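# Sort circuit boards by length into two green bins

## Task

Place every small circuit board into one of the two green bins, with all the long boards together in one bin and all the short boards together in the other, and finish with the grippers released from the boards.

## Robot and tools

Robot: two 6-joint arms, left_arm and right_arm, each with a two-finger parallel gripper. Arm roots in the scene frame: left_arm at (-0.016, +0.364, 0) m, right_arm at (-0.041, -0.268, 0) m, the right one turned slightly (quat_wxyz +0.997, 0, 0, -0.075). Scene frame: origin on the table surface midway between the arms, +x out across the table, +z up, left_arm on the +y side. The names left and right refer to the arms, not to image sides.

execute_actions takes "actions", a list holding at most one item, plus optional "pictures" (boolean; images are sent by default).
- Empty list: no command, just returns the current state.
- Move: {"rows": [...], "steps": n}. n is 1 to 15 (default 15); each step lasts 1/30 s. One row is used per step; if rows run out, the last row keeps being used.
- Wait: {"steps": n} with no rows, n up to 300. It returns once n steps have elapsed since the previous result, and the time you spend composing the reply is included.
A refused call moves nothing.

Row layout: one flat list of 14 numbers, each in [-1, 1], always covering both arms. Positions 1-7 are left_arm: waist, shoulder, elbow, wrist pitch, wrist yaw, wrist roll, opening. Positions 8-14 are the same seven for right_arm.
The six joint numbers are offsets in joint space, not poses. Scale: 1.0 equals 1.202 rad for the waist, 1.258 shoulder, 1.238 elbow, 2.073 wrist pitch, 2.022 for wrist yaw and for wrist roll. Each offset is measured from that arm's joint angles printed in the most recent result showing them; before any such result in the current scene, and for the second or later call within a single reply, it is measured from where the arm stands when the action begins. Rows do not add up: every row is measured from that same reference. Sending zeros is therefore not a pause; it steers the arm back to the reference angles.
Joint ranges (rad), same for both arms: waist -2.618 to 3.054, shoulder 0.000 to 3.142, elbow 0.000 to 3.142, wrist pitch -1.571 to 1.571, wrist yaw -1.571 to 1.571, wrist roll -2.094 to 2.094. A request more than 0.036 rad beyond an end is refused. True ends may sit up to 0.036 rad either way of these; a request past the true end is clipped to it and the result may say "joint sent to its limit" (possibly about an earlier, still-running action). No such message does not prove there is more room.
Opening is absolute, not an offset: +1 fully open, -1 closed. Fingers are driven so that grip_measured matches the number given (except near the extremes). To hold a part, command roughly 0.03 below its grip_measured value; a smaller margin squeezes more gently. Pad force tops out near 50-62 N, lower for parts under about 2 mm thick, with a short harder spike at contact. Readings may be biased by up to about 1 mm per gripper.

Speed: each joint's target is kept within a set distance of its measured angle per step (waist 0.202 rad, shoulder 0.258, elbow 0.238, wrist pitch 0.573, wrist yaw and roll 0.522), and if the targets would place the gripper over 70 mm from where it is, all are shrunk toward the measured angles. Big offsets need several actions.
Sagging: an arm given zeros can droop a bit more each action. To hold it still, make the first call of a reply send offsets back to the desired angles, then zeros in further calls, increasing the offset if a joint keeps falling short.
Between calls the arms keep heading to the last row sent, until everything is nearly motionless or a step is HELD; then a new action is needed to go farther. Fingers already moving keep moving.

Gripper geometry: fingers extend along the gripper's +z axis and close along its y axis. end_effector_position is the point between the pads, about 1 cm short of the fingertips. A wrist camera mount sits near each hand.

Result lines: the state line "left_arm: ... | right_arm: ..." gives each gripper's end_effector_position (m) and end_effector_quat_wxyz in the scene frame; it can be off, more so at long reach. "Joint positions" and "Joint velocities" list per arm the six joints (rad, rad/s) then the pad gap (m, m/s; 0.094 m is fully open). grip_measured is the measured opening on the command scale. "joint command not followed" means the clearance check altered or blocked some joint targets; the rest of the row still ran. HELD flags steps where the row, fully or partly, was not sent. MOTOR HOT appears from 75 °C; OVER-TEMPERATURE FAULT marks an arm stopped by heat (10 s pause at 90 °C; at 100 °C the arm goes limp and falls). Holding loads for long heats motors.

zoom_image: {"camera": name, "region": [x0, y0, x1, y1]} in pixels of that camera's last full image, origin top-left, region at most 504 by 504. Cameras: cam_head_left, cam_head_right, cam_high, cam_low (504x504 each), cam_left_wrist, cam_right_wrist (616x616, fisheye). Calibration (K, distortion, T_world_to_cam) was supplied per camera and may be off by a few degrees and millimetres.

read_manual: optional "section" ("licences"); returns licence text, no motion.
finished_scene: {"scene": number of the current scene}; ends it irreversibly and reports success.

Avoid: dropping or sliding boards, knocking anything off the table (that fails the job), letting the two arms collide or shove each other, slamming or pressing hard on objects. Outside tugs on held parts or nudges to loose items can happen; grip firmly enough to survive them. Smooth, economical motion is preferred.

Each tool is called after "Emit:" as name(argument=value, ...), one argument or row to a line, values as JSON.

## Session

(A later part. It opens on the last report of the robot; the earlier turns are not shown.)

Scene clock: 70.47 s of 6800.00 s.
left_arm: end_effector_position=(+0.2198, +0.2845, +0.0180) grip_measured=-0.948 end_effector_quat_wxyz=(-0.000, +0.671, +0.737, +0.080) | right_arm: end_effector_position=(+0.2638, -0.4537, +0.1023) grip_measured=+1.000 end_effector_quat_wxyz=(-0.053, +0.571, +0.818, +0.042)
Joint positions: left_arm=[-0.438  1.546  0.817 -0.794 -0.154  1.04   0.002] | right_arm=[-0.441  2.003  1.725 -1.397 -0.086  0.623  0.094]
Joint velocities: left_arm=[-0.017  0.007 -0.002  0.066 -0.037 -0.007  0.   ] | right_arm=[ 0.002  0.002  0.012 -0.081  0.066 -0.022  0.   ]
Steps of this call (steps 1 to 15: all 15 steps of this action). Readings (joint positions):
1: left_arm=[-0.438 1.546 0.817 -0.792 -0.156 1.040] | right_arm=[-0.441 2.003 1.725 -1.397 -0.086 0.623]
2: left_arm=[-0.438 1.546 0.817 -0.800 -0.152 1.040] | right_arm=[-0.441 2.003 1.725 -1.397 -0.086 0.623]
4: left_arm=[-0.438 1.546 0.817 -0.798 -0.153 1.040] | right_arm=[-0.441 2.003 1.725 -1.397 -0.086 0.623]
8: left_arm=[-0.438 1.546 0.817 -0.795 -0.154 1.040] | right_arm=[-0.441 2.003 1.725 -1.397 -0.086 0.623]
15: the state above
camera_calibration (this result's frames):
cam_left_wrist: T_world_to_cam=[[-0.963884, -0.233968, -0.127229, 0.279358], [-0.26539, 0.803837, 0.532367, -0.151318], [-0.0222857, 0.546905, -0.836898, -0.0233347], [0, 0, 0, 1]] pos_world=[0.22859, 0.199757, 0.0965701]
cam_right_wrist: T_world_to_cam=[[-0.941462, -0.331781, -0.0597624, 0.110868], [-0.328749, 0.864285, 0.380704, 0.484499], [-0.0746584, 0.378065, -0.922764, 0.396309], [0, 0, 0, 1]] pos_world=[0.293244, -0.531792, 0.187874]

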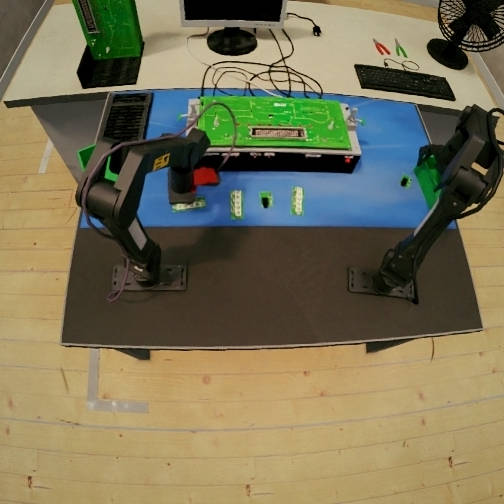

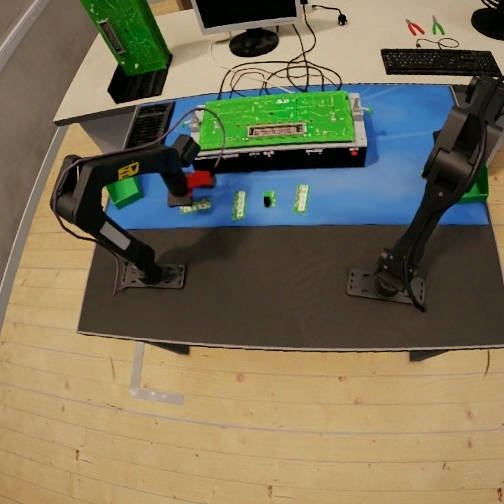

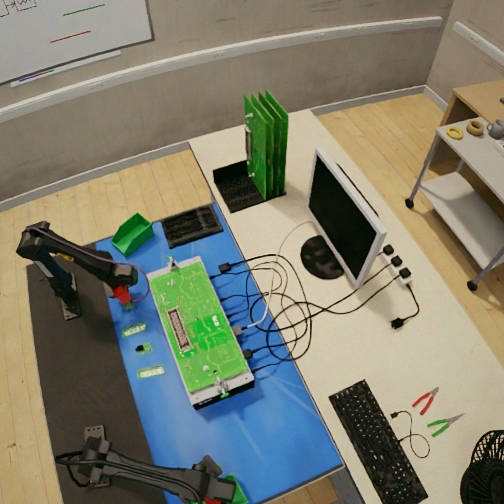

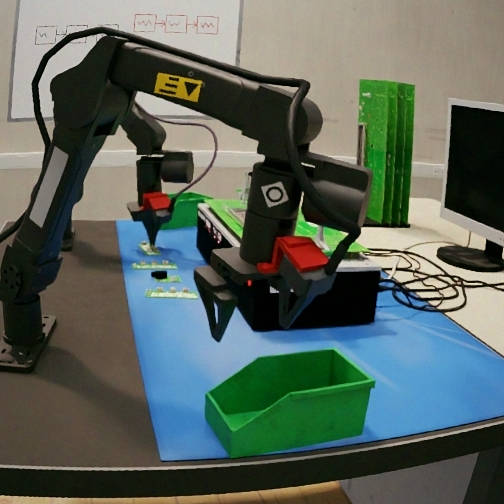

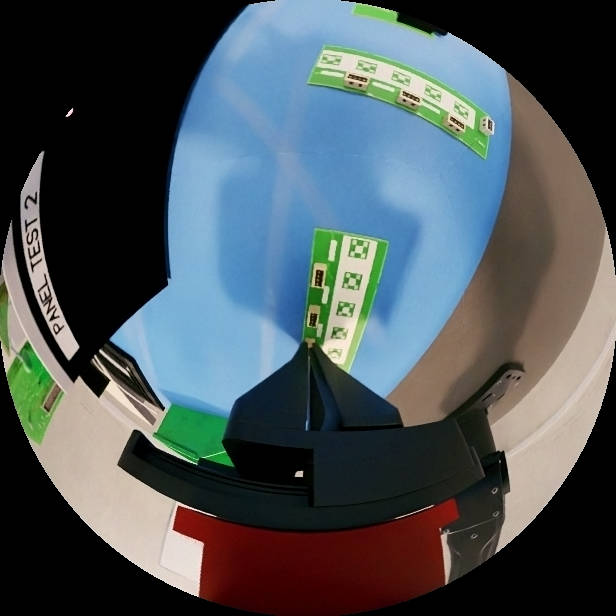

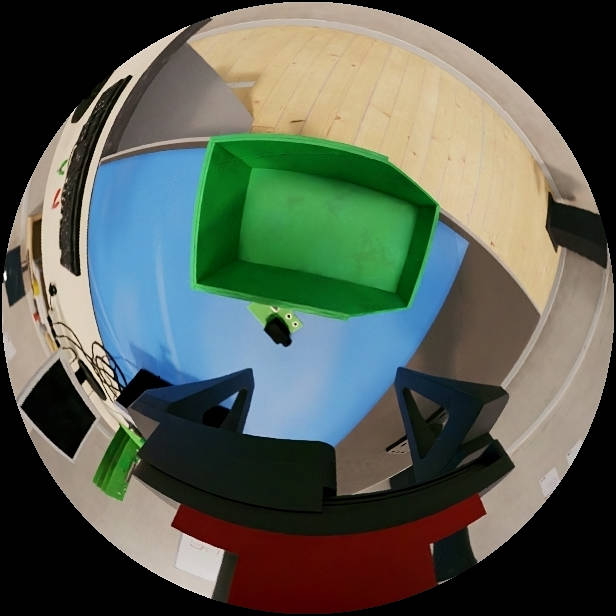

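Emit:
execute_actions(
  actions=[
    {"rows":[[0,-0.12,0,-0.07,0.07,0,1,0,0.1,-0.24,0.2,0,0,1]],"steps":12},
  ],
  pictures=false,
)

Emit:
execute_actions(
  actions=[
    {"rows":[[0,0.03,-0.1,0.08,0,0,1,0,0,0,0,0,0,1]],"steps":12},
  ],
  pictures=false,
)

Emit:
execute_actions(
  actions=[
    {"rows":[[0,0,0,0,0,0,-1,0,0,0,0,0,0,-1]],"steps":15},
  ],
)

Scene clock: 73.80 s of 6800.00 s.
left_arm: end_effector_position=(+0.1940, +0.2729, +0.0461) grip_measured=+1.000 end_effector_quat_wxyz=(+0.028, +0.673, +0.738, +0.026) | right_arm: end_effector_position=(+0.2638, -0.4575, +0.0184) grip_measured=+1.000 end_effector_quat_wxyz=(-0.050, +0.579, +0.812, +0.049)
Joint positions: left_arm=[-0.438  1.399  0.815 -0.919 -0.033  1.04   0.094] | right_arm=[-0.456  2.069  1.482 -1.083 -0.099  0.626  0.094]
Joint velocities: left_arm=[-0.012 -0.012 -0.002 -0.095  0.139  0.051  0.   ] | right_arm=[ 0.017 -0.012  0.007  0.007  0.139 -0.007  0.   ]
Steps of this call (steps 1 to 15: the robot went on to your last target; steps 16 to 88: nothing new was sent; steps 89 to 100: all 12 steps of this action). Readings (joint positions):
89: left_arm=[-0.438 1.531 0.817 -0.805 -0.136 1.040] | right_arm=[-0.441 2.005 1.703 -1.364 -0.086 0.623]
90: left_arm=[-0.438 1.499 0.815 -0.832 -0.112 1.040] | right_arm=[-0.441 2.006 1.668 -1.313 -0.086 0.623]
92: left_arm=[-0.438 1.429 0.815 -0.869 -0.079 1.040] | right_arm=[-0.441 2.037 1.578 -1.219 -0.086 0.623]
96: left_arm=[-0.438 1.399 0.815 -0.903 -0.046 1.040] | right_arm=[-0.466 2.059 1.499 -1.113 -0.104 0.622]
100: the state above

Scene clock: 74.20 s of 6800.00 s.
left_arm: end_effector_position=(+0.1807, +0.2791, +0.0126) grip_measured=+1.000 end_effector_quat_wxyz=(+0.013, +0.674, +0.739, +0.021) | right_arm: end_effector_position=(+0.2636, -0.4573, +0.0200) grip_measured=+1.000 end_effector_quat_wxyz=(-0.049, +0.579, +0.812, +0.049)
Joint positions: left_arm=[-0.438  1.432  0.699 -0.802 -0.032  1.04   0.094] | right_arm=[-0.456  2.064  1.481 -1.085 -0.1    0.627  0.094]
Joint velocities: left_arm=[-0.007 -0.007 -0.007 -0.007  0.007 -0.007  0.   ] | right_arm=[ 0.012 -0.027 -0.012  0.037 -0.022 -0.037  0.   ]
Steps of this call (steps 1 to 12: all 12 steps of this action). Readings (joint positions):
1: left_arm=[-0.438 1.399 0.798 -0.891 -0.032 1.040] | right_arm=[-0.456 2.065 1.481 -1.085 -0.099 0.627]
2: left_arm=[-0.438 1.402 0.772 -0.853 -0.032 1.040] | right_arm=[-0.456 2.064 1.481 -1.085 -0.100 0.627]
4: left_arm=[-0.438 1.420 0.723 -0.818 -0.032 1.040] | right_arm=[-0.456 2.064 1.481 -1.085 -0.100 0.627]
8: left_arm=[-0.438 1.432 0.699 -0.802 -0.032 1.040] | right_arm=[-0.456 2.064 1.481 -1.085 -0.100 0.627]
12: the state above

Scene clock: 74.70 s of 6800.00 s.
left_arm: end_effector_position=(+0.1786, +0.2778, +0.0153) grip_measured=-0.857 end_effector_quat_wxyz=(+0.012, +0.675, +0.738, +0.016) | right_arm: end_effector_position=(+0.2555, -0.4516, +0.0212) grip_measured=-0.976 end_effector_quat_wxyz=(-0.070, +0.581, +0.810, +0.049)
Joint positions: left_arm=[-0.44   1.424  0.705 -0.819 -0.023  1.04   0.007] | right_arm=[-0.456  2.064  1.481 -1.126 -0.1    0.631  0.001]
Joint velocities: left_arm=[ 0.007  0.002 -0.012  0.051  0.007  0.007 -0.   ] | right_arm=[-0.002 -0.007 -0.012 -0.037 -0.022  0.007  0.   ]
Steps of this call (steps 1 to 15: all 15 steps of this action). Readings (joint positions):
1: left_arm=[-0.438 1.432 0.699 -0.804 -0.031 1.040] | right_arm=[-0.456 2.064 1.481 -1.085 -0.101 0.627]
2: left_arm=[-0.438 1.432 0.699 -0.807 -0.029 1.040] | right_arm=[-0.456 2.064 1.481 -1.090 -0.102 0.628]
4: left_arm=[-0.440 1.429 0.699 -0.831 -0.017 1.040] | right_arm=[-0.456 2.064 1.481 -1.103 -0.103 0.629]
8: left_arm=[-0.440 1.424 0.705 -0.820 -0.023 1.040] | right_arm=[-0.456 2.064 1.481 -1.124 -0.104 0.631]
15: the state above
camera_calibration (this result's frames):
cam_left_wrist: T_world_to_cam=[[-0.971224, -0.235713, -0.0341045, 0.238056], [-0.224965, 0.860917, 0.456304, -0.17735], [-0.0781956, 0.450846, -0.88917, 0.0146719], [0, 0, 0, 1]] pos_world=[0.192455, 0.202181, 0.10209]
cam_right_wrist: T_world_to_cam=[[-0.950561, -0.306649, -0.0490033, 0.112292], [-0.298792, 0.860153, 0.413352, 0.500559], [-0.0846034, 0.407558, -0.909252, 0.335562], [0, 0, 0, 1]] pos_world=[0.284694, -0.532884, 0.103706]

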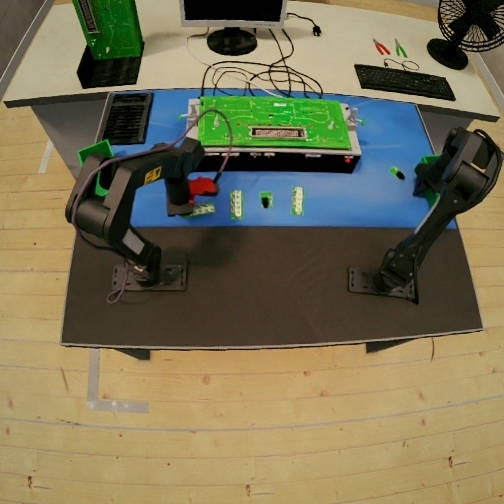

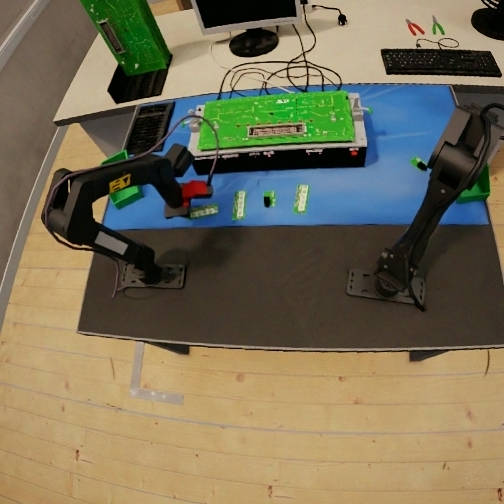

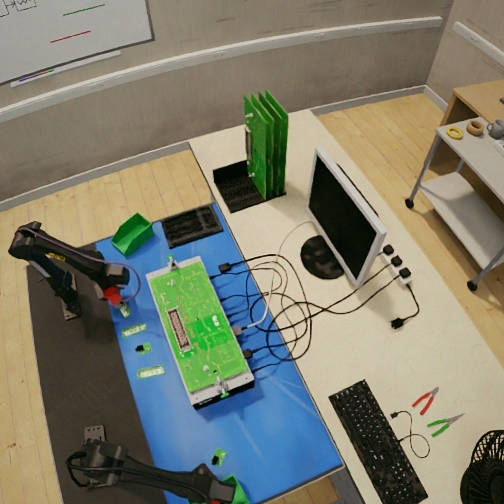

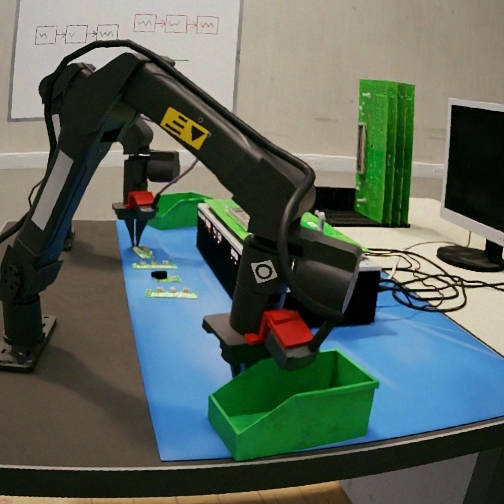

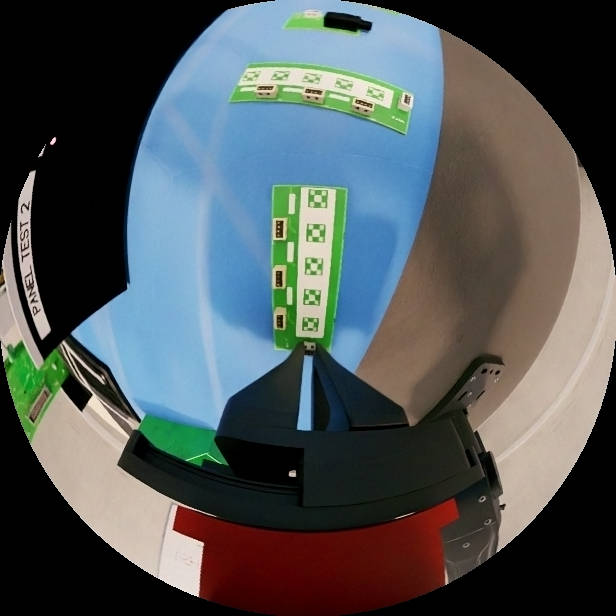

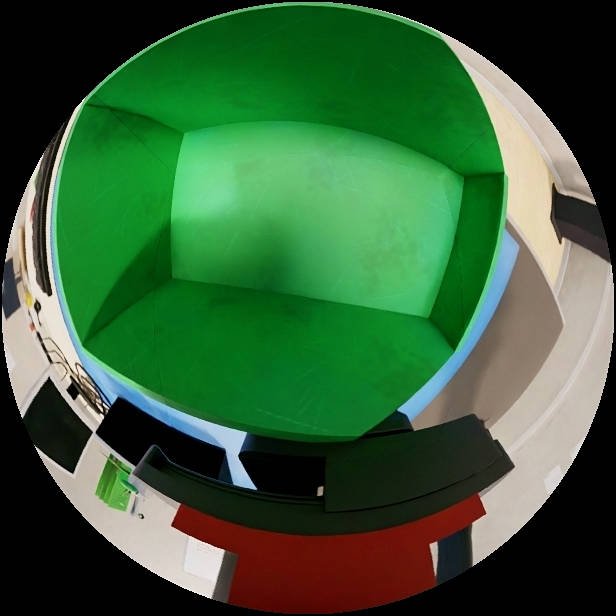

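Emit:
execute_actions(
  actions=[
    {"rows":[[0,0,0.35,-0.21,0,0,-1,0.1,0,0.25,-0.15,0,0,1]],"steps":15},
  ],
  pictures=false,
)

Emit:
execute_actions(
  actions=[
    {"rows":[[0.1,0,0,0,0,0,-1,0.19,0,0,0,0,0,1],[0.2,0.03,0.03,0,0,0,-1,0.19,0,0,0,0,0,1],[0.3,0.06,0.06,0,0,0,-1,0.19,0,0,0,0,0,1],[0.4,0.09,0.09,0,0,0,-1,0.19,0,0,0,0,0,1],[0.5,0.12,0.12,0,0,0,-1,0.19,0,0,0,0,0,1],[0.6,0.15,0.15,0,0,0,-1,0.19,0,0,0,0,0,1],[0.72,0.18,0.18,0,0,0,-1,0.19,0,0,0,0,0,1]],"steps":15},
  ],
)

Scene clock: 80.50 s of 6800.00 s.
left_arm: end_effector_position=(+0.2118, +0.2621, +0.1220) grip_measured=-0.857 end_effector_quat_wxyz=(+0.029, +0.674, +0.738, +0.021) | right_arm: end_effector_position=(+0.2931, -0.4195, +0.0932) grip_measured=+1.000 end_effector_quat_wxyz=(-0.066, +0.527, +0.846, +0.047)
Joint positions: left_arm=[-0.44   1.422  1.143 -1.223 -0.024  1.04   0.007] | right_arm=[-0.326  2.065  1.777 -1.406 -0.104  0.631  0.094]
Joint velocities: left_arm=[-0.002  0.027 -0.002 -0.139 -0.037 -0.007  0.001] | right_arm=[-0.012 -0.007  0.007 -0.183 -0.022 -0.066  0.   ]
Steps of this call (steps 1 to 15: the robot went on to your last target; steps 16 to 90: nothing new was sent; then 2.30 s passed at rest; steps 91 to 105: all 15 steps of this action). Readings (joint positions):
91: left_arm=[-0.440 1.430 0.743 -0.889 -0.023 1.040] | right_arm=[-0.447 2.072 1.516 -1.177 -0.096 0.631]
92: left_arm=[-0.440 1.438 0.806 -0.986 -0.024 1.040] | right_arm=[-0.430 2.088 1.574 -1.240 -0.093 0.631]
94: left_arm=[-0.440 1.439 0.956 -1.097 -0.024 1.040] | right_arm=[-0.382 2.095 1.688 -1.300 -0.093 0.631]
98: left_arm=[-0.440 1.425 1.139 -1.142 -0.024 1.040] | right_arm=[-0.323 2.066 1.776 -1.346 -0.102 0.631]
105: the state above

Scene clock: 81.00 s of 6800.00 s.
left_arm: end_effector_position=(+0.2607, +0.5057, +0.1157) grip_measured=-0.857 end_effector_quat_wxyz=(+0.010, +0.293, +0.955, +0.038) | right_arm: end_effector_position=(+0.3195, -0.3363, +0.0934) grip_measured=+1.000 end_effector_quat_wxyz=(-0.071, +0.425, +0.901, +0.043)
Joint positions: left_arm=[ 0.446  1.659  1.346 -1.193 -0.043  1.04   0.007] | right_arm=[-0.092  2.065  1.777 -1.406 -0.112  0.631  0.094]
Joint velocities: left_arm=[ 0.256 -0.022  0.012 -0.081 -0.066  0.007 -0.001] | right_arm=[-0.076  0.002  0.007 -0.022  0.051 -0.007  0.   ]
Steps of this call (steps 1 to 15: all 15 steps of this action). Readings (joint positions):
1: left_arm=[-0.424 1.422 1.143 -1.224 -0.016 1.040] | right_arm=[-0.310 2.065 1.777 -1.407 -0.096 0.631]
2: left_arm=[-0.378 1.426 1.146 -1.225 -0.007 1.040] | right_arm=[-0.282 2.065 1.777 -1.407 -0.089 0.631]
4: left_arm=[-0.238 1.464 1.182 -1.231 -0.009 1.040] | right_arm=[-0.187 2.065 1.777 -1.406 -0.088 0.631]
8: left_arm=[0.049 1.609 1.321 -1.214 -0.014 1.040] | right_arm=[-0.060 2.065 1.777 -1.406 -0.111 0.631]
15: the state above
camera_calibration (this result's frames):
cam_left_wrist: T_world_to_cam=[[-0.429891, -0.899957, -0.0726057, 0.574198], [-0.819273, 0.355023, 0.450277, 0.0105946], [-0.379453, 0.253054, -0.889932, 0.186257], [0, 0, 0, 1]] pos_world=[0.326198, 0.465859, 0.202675]
cam_right_wrist: T_world_to_cam=[[-0.779588, -0.622678, -0.0671956, 0.0528631], [-0.590847, 0.695638, 0.40864, 0.429137], [-0.207707, 0.358273, -0.910219, 0.3825], [0, 0, 0, 1]] pos_world=[0.374214, -0.402647, 0.176348]

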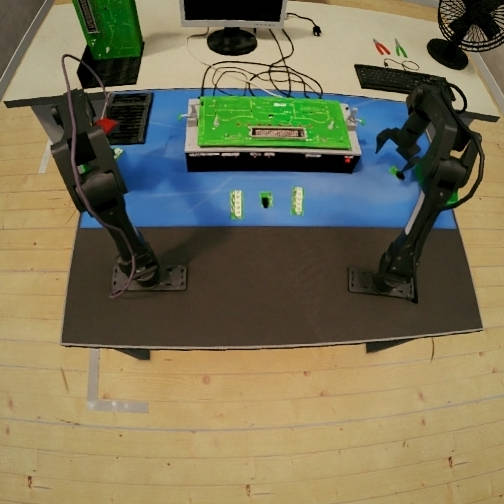

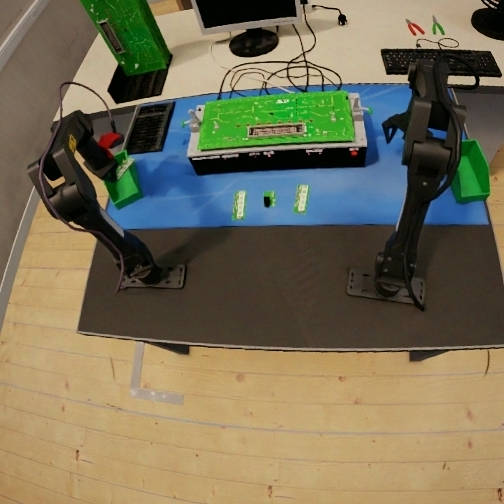

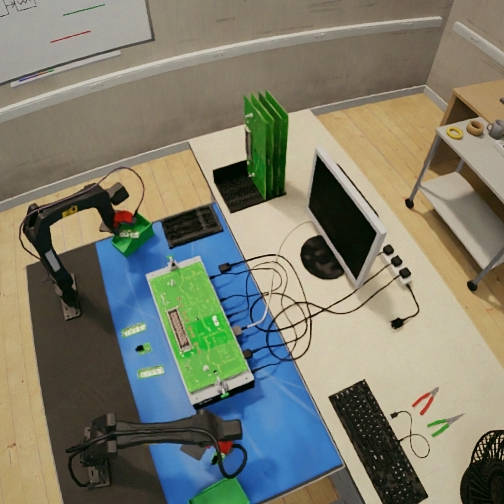

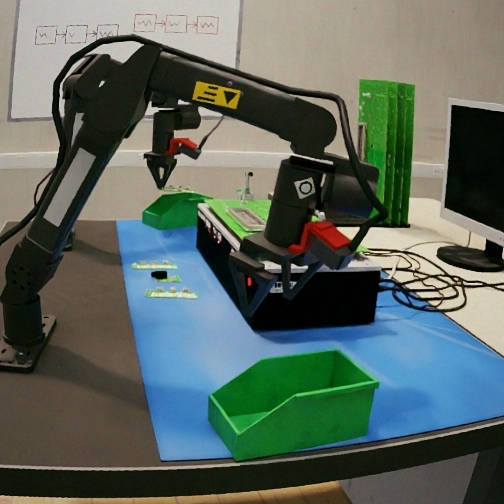

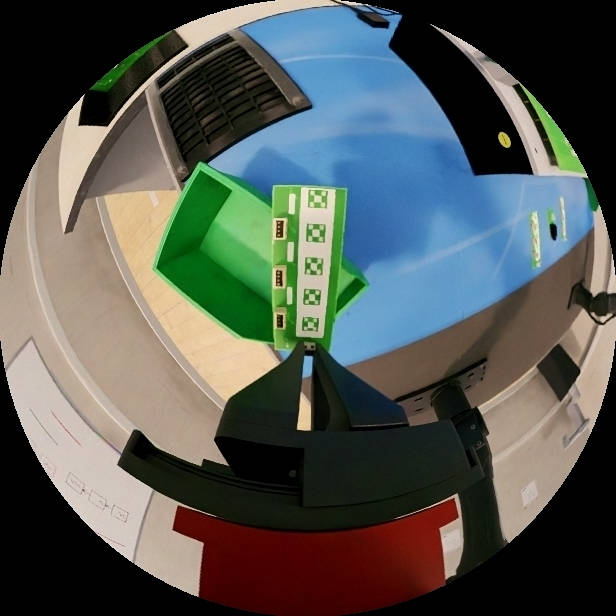

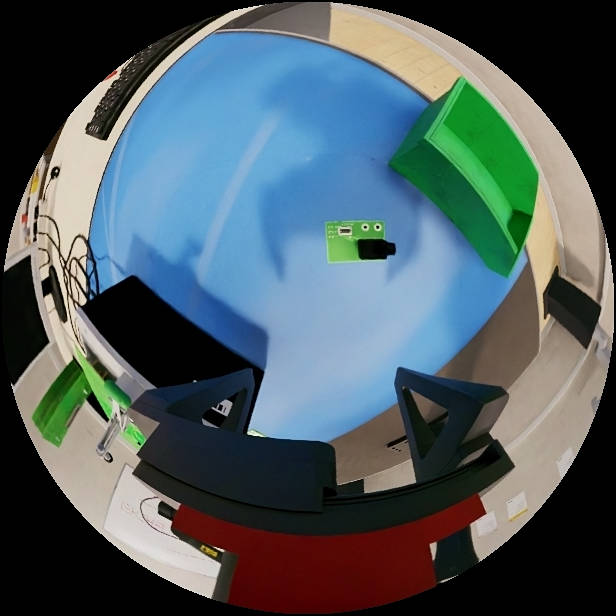

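Emit:
execute_actions(
  actions=[
    {"rows":[[0,0,0,0,0,0,1,-0.07,0,0,0,0,-0.78,1]],"steps":15},
  ],
  pictures=false,
)

Emit:
execute_actions(
  actions=[
    {"rows":[[-0.5,-0.1,-0.1,0,0,-0.7,1,0,0.09,-0.2,0.17,0,-0.1,1]],"steps":15},
  ],
)

Scene clock: 89.97 s of 6800.00 s.
left_arm: end_effector_position=(+0.2606, +0.5019, +0.1156) grip_measured=+1.000 end_effector_quat_wxyz=(+0.008, +0.297, +0.954, +0.035) | right_arm: end_effector_position=(+0.3119, -0.3685, +0.0934) grip_measured=+1.000 end_effector_quat_wxyz=(-0.025, -0.196, +0.977, +0.079)
Joint positions: left_arm=[ 0.437  1.659  1.346 -1.2   -0.04   1.04   0.094] | right_arm=[-0.182  2.065  1.777 -1.406 -0.111 -0.736  0.094]
Joint velocities: left_arm=[-0.007 -0.002  0.002  0.037 -0.022 -0.007  0.   ] | right_arm=[-0.002 -0.007  0.002 -0.081 -0.022 -1.355  0.   ]
Steps of this call (steps 1 to 30: the robot went on to your last target; steps 31 to 90: nothing new was sent; then 5.47 s passed at rest; steps 91 to 105: all 15 steps of this action). Readings (joint positions):
91: left_arm=[0.433 1.659 1.346 -1.209 -0.036 1.040] | right_arm=[-0.100 2.065 1.777 -1.406 -0.114 0.549]
92: left_arm=[0.433 1.659 1.346 -1.208 -0.037 1.040] | right_arm=[-0.112 2.065 1.777 -1.406 -0.116 0.449]
94: left_arm=[0.435 1.659 1.346 -1.204 -0.038 1.040] | right_arm=[-0.145 2.065 1.777 -1.406 -0.116 0.250]
98: left_arm=[0.437 1.659 1.346 -1.201 -0.040 1.040] | right_arm=[-0.182 2.065 1.777 -1.406 -0.111 -0.148]
105: the state above

Scene clock: 90.47 s of 6800.00 s.
left_arm: end_effector_position=(+0.2646, +0.3211, +0.1166) grip_measured=+1.000 end_effector_quat_wxyz=(+0.037, -0.026, +0.999, +0.008) | right_arm: end_effector_position=(+0.3243, -0.3723, +0.0332) grip_measured=+1.000 end_effector_quat_wxyz=(+0.002, -0.288, +0.956, +0.062)
Joint positions: left_arm=[-0.173  1.553  1.24  -1.188 -0.03  -0.225  0.094] | right_arm=[-0.177  2.101  1.594 -1.133 -0.104 -0.918  0.094]
Joint velocities: left_arm=[ 0.017 -0.007  0.002 -0.037 -0.022 -0.989  0.   ] | right_arm=[-0.007 -0.022  0.002 -0.066 -0.11  -0.022  0.   ]
Steps of this call (steps 1 to 15: all 15 steps of this action). Readings (joint positions):
1: left_arm=[0.413 1.642 1.325 -1.183 -0.054 0.957] | right_arm=[-0.182 2.066 1.753 -1.374 -0.111 -0.766]
2: left_arm=[0.363 1.615 1.290 -1.173 -0.062 0.856] | right_arm=[-0.182 2.067 1.717 -1.327 -0.111 -0.788]
4: left_arm=[0.217 1.571 1.247 -1.186 -0.059 0.657] | right_arm=[-0.182 2.100 1.633 -1.243 -0.111 -0.832]
8: left_arm=[-0.082 1.553 1.240 -1.187 -0.047 0.262] | right_arm=[-0.177 2.103 1.598 -1.148 -0.106 -0.891]
15: the state above
camera_calibration (this result's frames):
cam_left_wrist: T_world_to_cam=[[0.198243, -0.980145, 0.00386477, 0.260431], [-0.902956, -0.181094, 0.389711, 0.280208], [-0.381274, -0.0807473, -0.920929, 0.346457], [0, 0, 0, 1]] pos_world=[0.333482, 0.33398, 0.208855]
cam_right_wrist: T_world_to_cam=[[0.544257, -0.821757, -0.168818, -0.469923], [-0.794407, -0.569515, 0.211118, 0.0831461], [-0.269632, 0.0192076, -0.962772, 0.237171], [0, 0, 0, 1]] pos_world=[0.38576, -0.343365, 0.131456]

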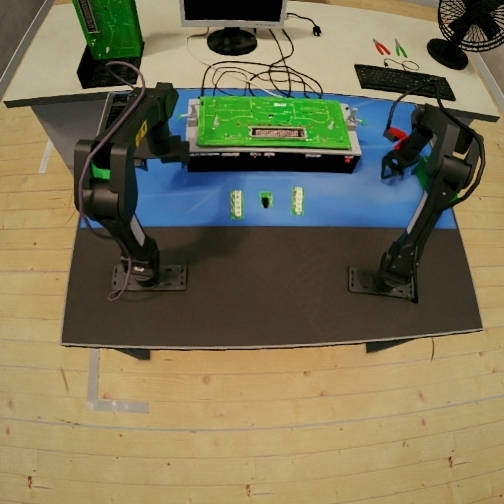

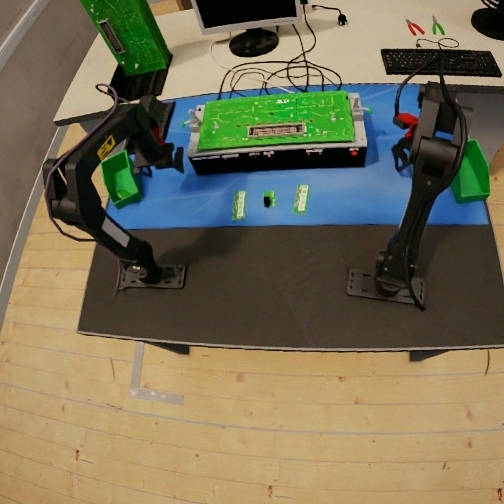

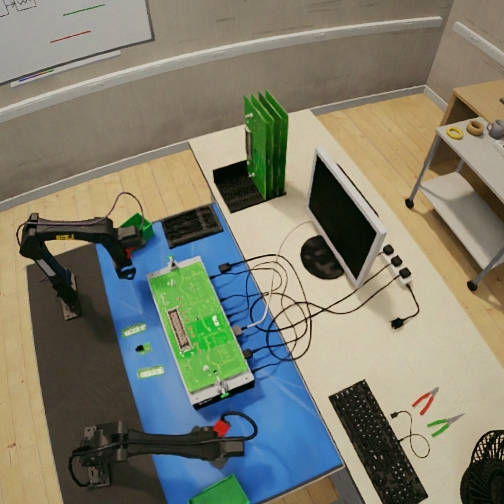

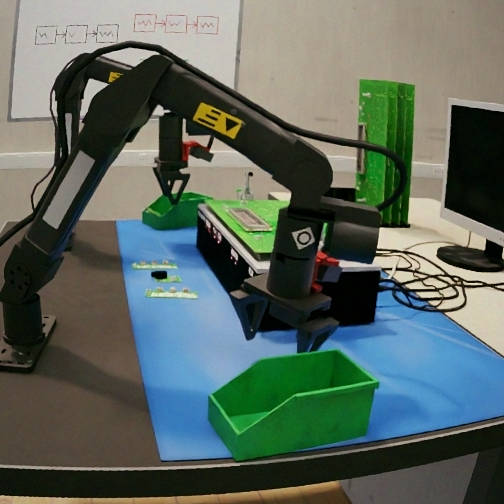

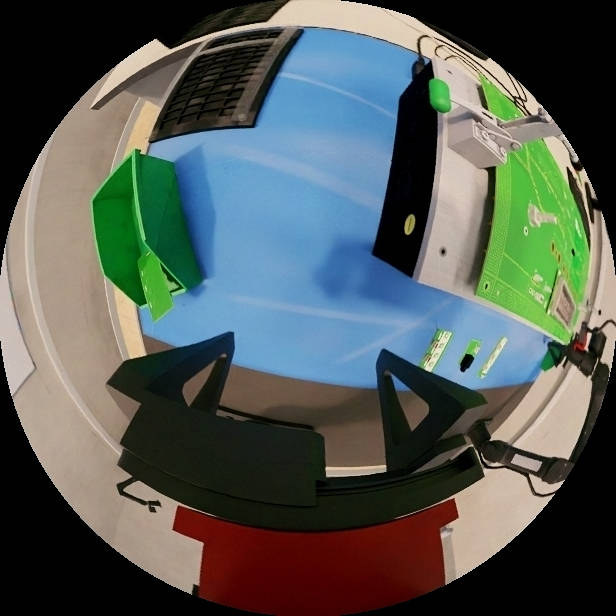

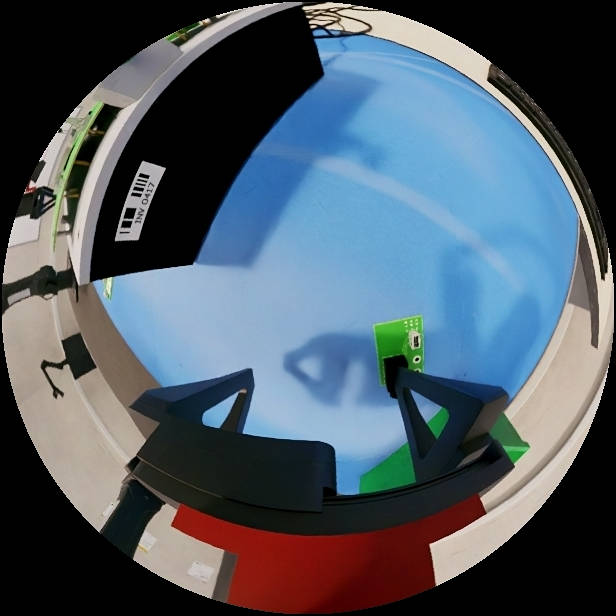

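Emit:
execute_actions(
  actions=[
    {"rows":[[-0.55,0.1,-0.1,0.1,0,-0.3,1,-0.05,0.02,0,0,0,0,1]],"steps":15},
  ],
  pictures=false,
)

Emit:
execute_actions(
  actions=[
    {"rows":[[0,0,0,0,0,0,1,0,0.03,-0.03,0.03,0,0,1]],"steps":10},
  ],
)

Scene clock: 94.07 s of 6800.00 s.
left_arm: end_effector_position=(+0.1800, +0.1455, +0.0496) grip_measured=+1.000 end_effector_quat_wxyz=(+0.008, +0.024, +1.000, +0.000) | right_arm: end_effector_position=(+0.3225, -0.3791, +0.0349) grip_measured=+1.000 end_effector_quat_wxyz=(+0.014, -0.275, +0.958, +0.076)
Joint positions: left_arm=[-0.848  1.696  1.123 -0.987 -0.012 -0.801  0.094] | right_arm=[-0.212  2.098  1.594 -1.135 -0.139 -0.926  0.094]
Joint velocities: left_arm=[ 0.12   0.007  0.007 -0.022 -0.081 -0.11   0.   ] | right_arm=[ 0.002  0.012  0.002 -0.037 -0.007  0.007  0.   ]
Steps of this call (steps 1 to 30: the robot went on to your last target; steps 31 to 90: nothing new was sent; then 0.10 s passed at rest; steps 91 to 105: all 15 steps of this action). Readings (joint positions):
91: left_arm=[-0.193 1.559 1.228 -1.167 -0.041 -0.426] | right_arm=[-0.181 2.098 1.594 -1.135 -0.105 -0.921]
92: left_arm=[-0.236 1.572 1.209 -1.133 -0.047 -0.493] | right_arm=[-0.187 2.098 1.594 -1.135 -0.114 -0.922]
94: left_arm=[-0.359 1.625 1.170 -1.074 -0.046 -0.603] | right_arm=[-0.200 2.098 1.594 -1.135 -0.128 -0.924]
98: left_arm=[-0.650 1.697 1.124 -1.010 -0.037 -0.733] | right_arm=[-0.212 2.098 1.594 -1.135 -0.139 -0.926]
105: the state above

Scene clock: 94.40 s of 6800.00 s.
left_arm: end_effector_position=(+0.1803, +0.1458, +0.0496) grip_measured=+1.000 end_effector_quat_wxyz=(+0.008, +0.023, +1.000, -0.000) | right_arm: end_effector_position=(+0.3232, -0.3788, +0.0349) grip_measured=+1.000 end_effector_quat_wxyz=(+0.016, -0.275, +0.958, +0.076)
Joint positions: left_arm=[-0.847  1.696  1.123 -0.987 -0.012 -0.802  0.094] | right_arm=[-0.212  2.098  1.594 -1.133 -0.141 -0.926  0.094]
Joint velocities: left_arm=[-0.012 -0.002  0.007 -0.022  0.066 -0.022  0.   ] | right_arm=[-0.012  0.022  0.002 -0.022 -0.037 -0.007  0.   ]
Steps of this call (steps 1 to 10: all 10 steps of this action). Readings (joint positions):
1: left_arm=[-0.847 1.696 1.123 -0.987 -0.012 -0.802] | right_arm=[-0.212 2.098 1.594 -1.133 -0.141 -0.926]
2: left_arm=[-0.847 1.696 1.123 -0.987 -0.012 -0.802] | right_arm=[-0.212 2.098 1.594 -1.133 -0.141 -0.926]
4: left_arm=[-0.847 1.696 1.123 -0.987 -0.012 -0.802] | right_arm=[-0.212 2.098 1.594 -1.133 -0.141 -0.926]
8: left_arm=[-0.847 1.696 1.123 -0.987 -0.012 -0.802] | right_arm=[-0.212 2.098 1.594 -1.133 -0.141 -0.926]
10: the state above
camera_calibration (this result's frames):
cam_left_wrist: T_world_to_cam=[[0.102532, -0.994699, 0.00775971, 0.124803], [-0.891332, -0.0884087, 0.444648, 0.180177], [-0.441605, -0.0525073, -0.895672, 0.244021], [0, 0, 0, 1]] pos_world=[0.255562, 0.152884, 0.137479]
cam_right_wrist: T_world_to_cam=[[0.523016, -0.831221, -0.188485, -0.470409], [-0.814115, -0.552671, 0.178245, 0.0920815], [-0.252331, 0.0602236, -0.965765, 0.248758], [0, 0, 0, 1]] pos_world=[0.383765, -0.355104, 0.135164]

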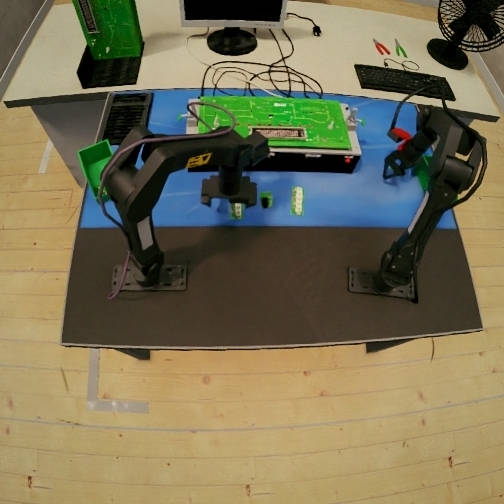

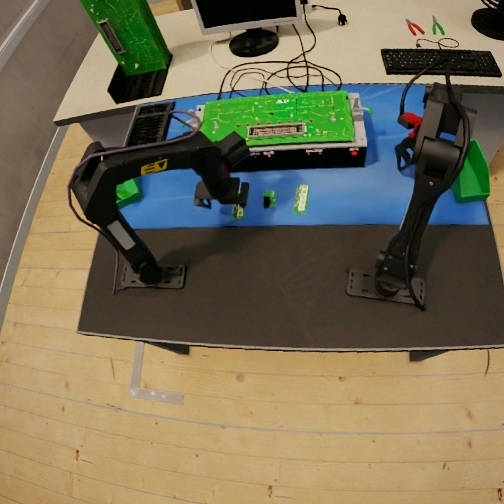

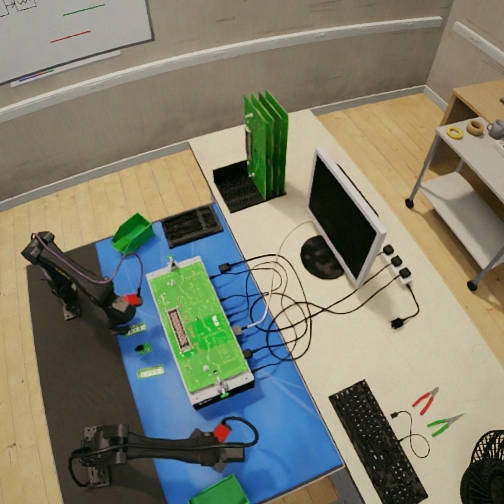

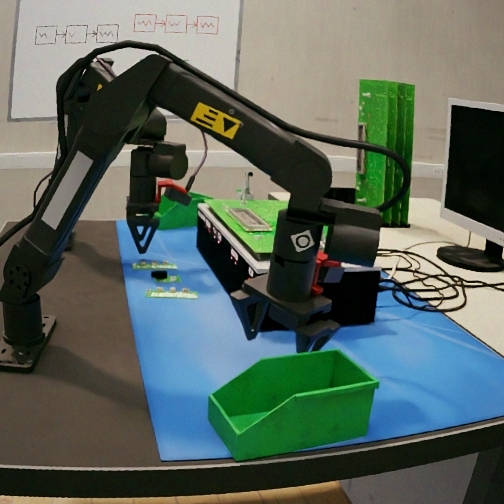

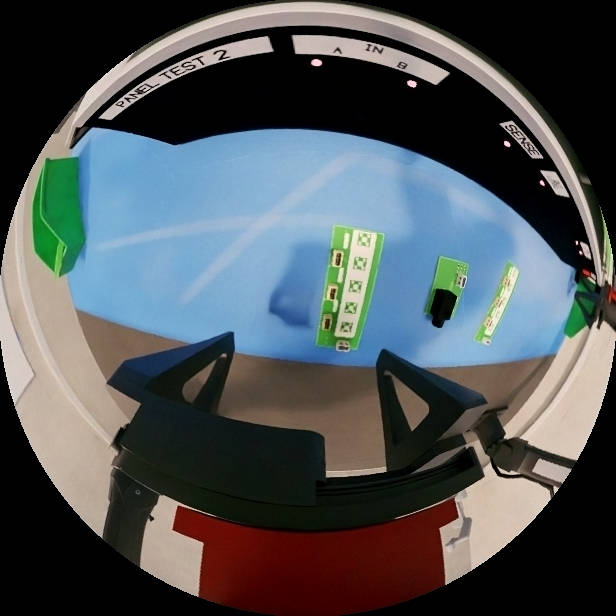

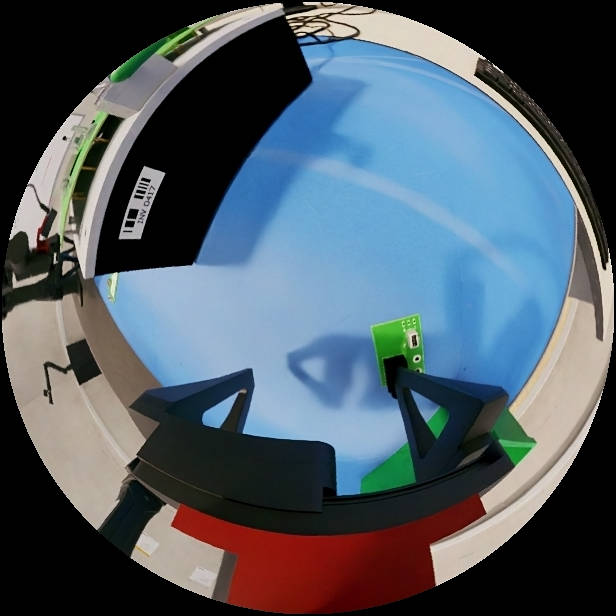

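Emit:
execute_actions(
  actions=[
    {"rows":[[-0.03,0.11,0,0.07,0,-0.02,1,-0.07,0,0.15,-0.09,0,0,1]],"steps":12},
  ],
  pictures=false,
)

Emit:
execute_actions(
  actions=[
    {"rows":[[0,0,0,0,0,0,-1,0,0.02,-0.2,0.13,0,0,1]],"steps":15},
  ],
)

Scene clock: 97.80 s of 6800.00 s.
left_arm: end_effector_position=(+0.1884, +0.1224, +0.0150) grip_measured=+1.000 end_effector_quat_wxyz=(+0.010, +0.023, +1.000, -0.003) | right_arm: end_effector_position=(+0.3206, -0.4167, +0.0719) grip_measured=+1.000 end_effector_quat_wxyz=(+0.020, -0.232, +0.970, +0.072)
Joint positions: left_arm=[-0.876  1.824  1.129 -0.858 -0.011 -0.831  0.094] | right_arm=[-0.303  2.108  1.759 -1.284 -0.137 -0.926  0.094]
Joint velocities: left_arm=[-0.002  0.002 -0.012  0.095 -0.037 -0.007  0.   ] | right_arm=[-0.027  0.002 -0.012 -0.154 -0.007  0.11   0.   ]
Steps of this call (steps 1 to 15: the robot went on to your last target; steps 16 to 90: nothing new was sent; steps 91 to 102: all 12 steps of this action). Readings (joint positions):
91: left_arm=[-0.850 1.710 1.123 -0.977 -0.013 -0.808] | right_arm=[-0.218 2.102 1.625 -1.167 -0.142 -0.926]
92: left_arm=[-0.856 1.734 1.124 -0.950 -0.013 -0.813] | right_arm=[-0.229 2.114 1.667 -1.203 -0.142 -0.926]
94: left_arm=[-0.870 1.798 1.124 -0.906 -0.012 -0.820] | right_arm=[-0.262 2.115 1.726 -1.229 -0.142 -0.926]
98: left_arm=[-0.875 1.821 1.129 -0.874 -0.011 -0.828] | right_arm=[-0.303 2.108 1.759 -1.258 -0.138 -0.926]
102: the state above

Scene clock: 98.30 s of 6800.00 s.
left_arm: end_effector_position=(+0.1883, +0.1225, +0.0150) grip_measured=-0.938 end_effector_quat_wxyz=(+0.010, +0.023, +1.000, -0.003) | right_arm: end_effector_position=(+0.3134, -0.4055, +0.0211) grip_measured=+1.000 end_effector_quat_wxyz=(+0.023, -0.242, +0.967, +0.073)
Joint positions: left_arm=[-0.876  1.824  1.129 -0.858 -0.01  -0.831  0.003] | right_arm=[-0.287  2.103  1.546 -1.07  -0.141 -0.931  0.094]
Joint velocities: left_arm=[-0.007 -0.017  0.002 -0.022 -0.037  0.022  0.001] | right_arm=[-0.002  0.007 -0.017 -0.095 -0.037  0.051  0.   ]
Steps of this call (steps 1 to 15: all 15 steps of this action). Readings (joint positions):
1: left_arm=[-0.876 1.824 1.129 -0.857 -0.011 -0.831] | right_arm=[-0.303 2.101 1.719 -1.238 -0.137 -0.926]
2: left_arm=[-0.876 1.824 1.129 -0.857 -0.011 -0.831] | right_arm=[-0.303 2.092 1.661 -1.182 -0.137 -0.926]
4: left_arm=[-0.876 1.824 1.129 -0.857 -0.011 -0.831] | right_arm=[-0.289 2.088 1.590 -1.140 -0.139 -0.934]
8: left_arm=[-0.876 1.824 1.129 -0.858 -0.010 -0.831] | right_arm=[-0.285 2.099 1.547 -1.085 -0.141 -0.934]
15: the state above
camera_calibration (this result's frames):
cam_left_wrist: T_world_to_cam=[[0.102094, -0.99467, 0.0144453, 0.101004], [-0.892678, -0.0851986, 0.442569, 0.200515], [-0.438979, -0.0580788, -0.896618, 0.215505], [0, 0, 0, 1]] pos_world=[0.263286, 0.130065, 0.103026]
cam_right_wrist: T_world_to_cam=[[0.465659, -0.866218, -0.181184, -0.486421], [-0.852065, -0.494156, 0.172613, 0.107557], [-0.239054, 0.0740019, -0.968182, 0.236046], [0, 0, 0, 1]] pos_world=[0.374579, -0.385665, 0.121838]

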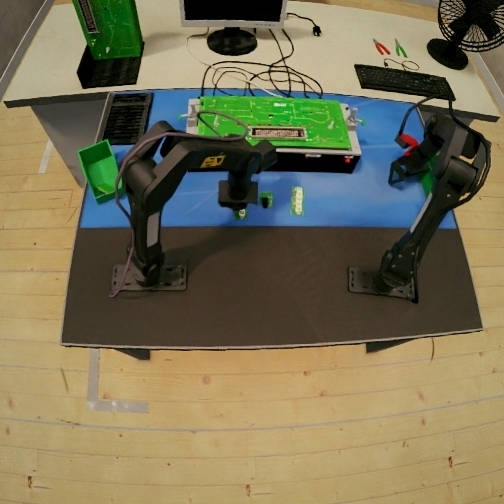

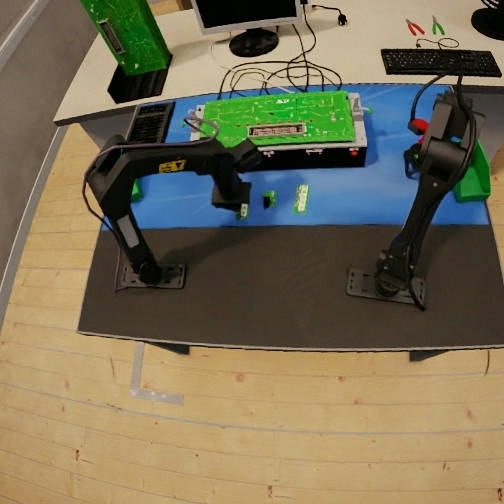

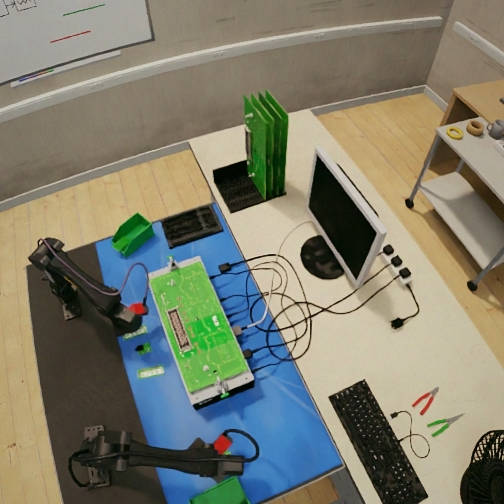

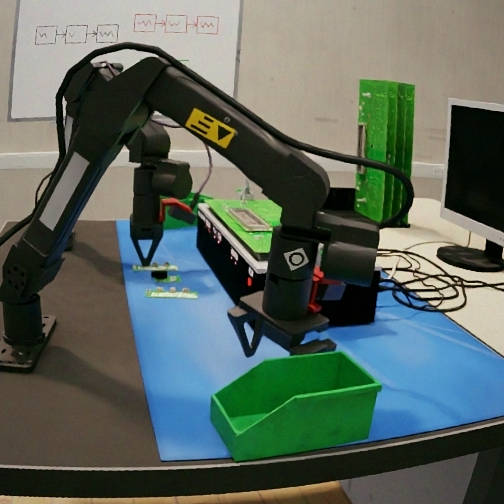

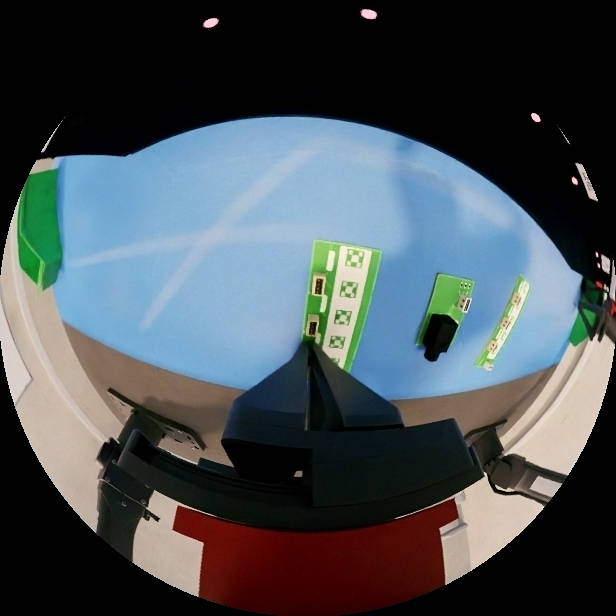

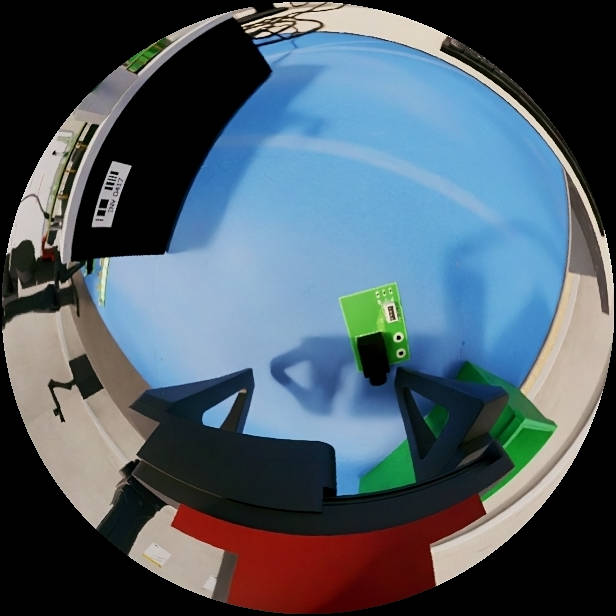

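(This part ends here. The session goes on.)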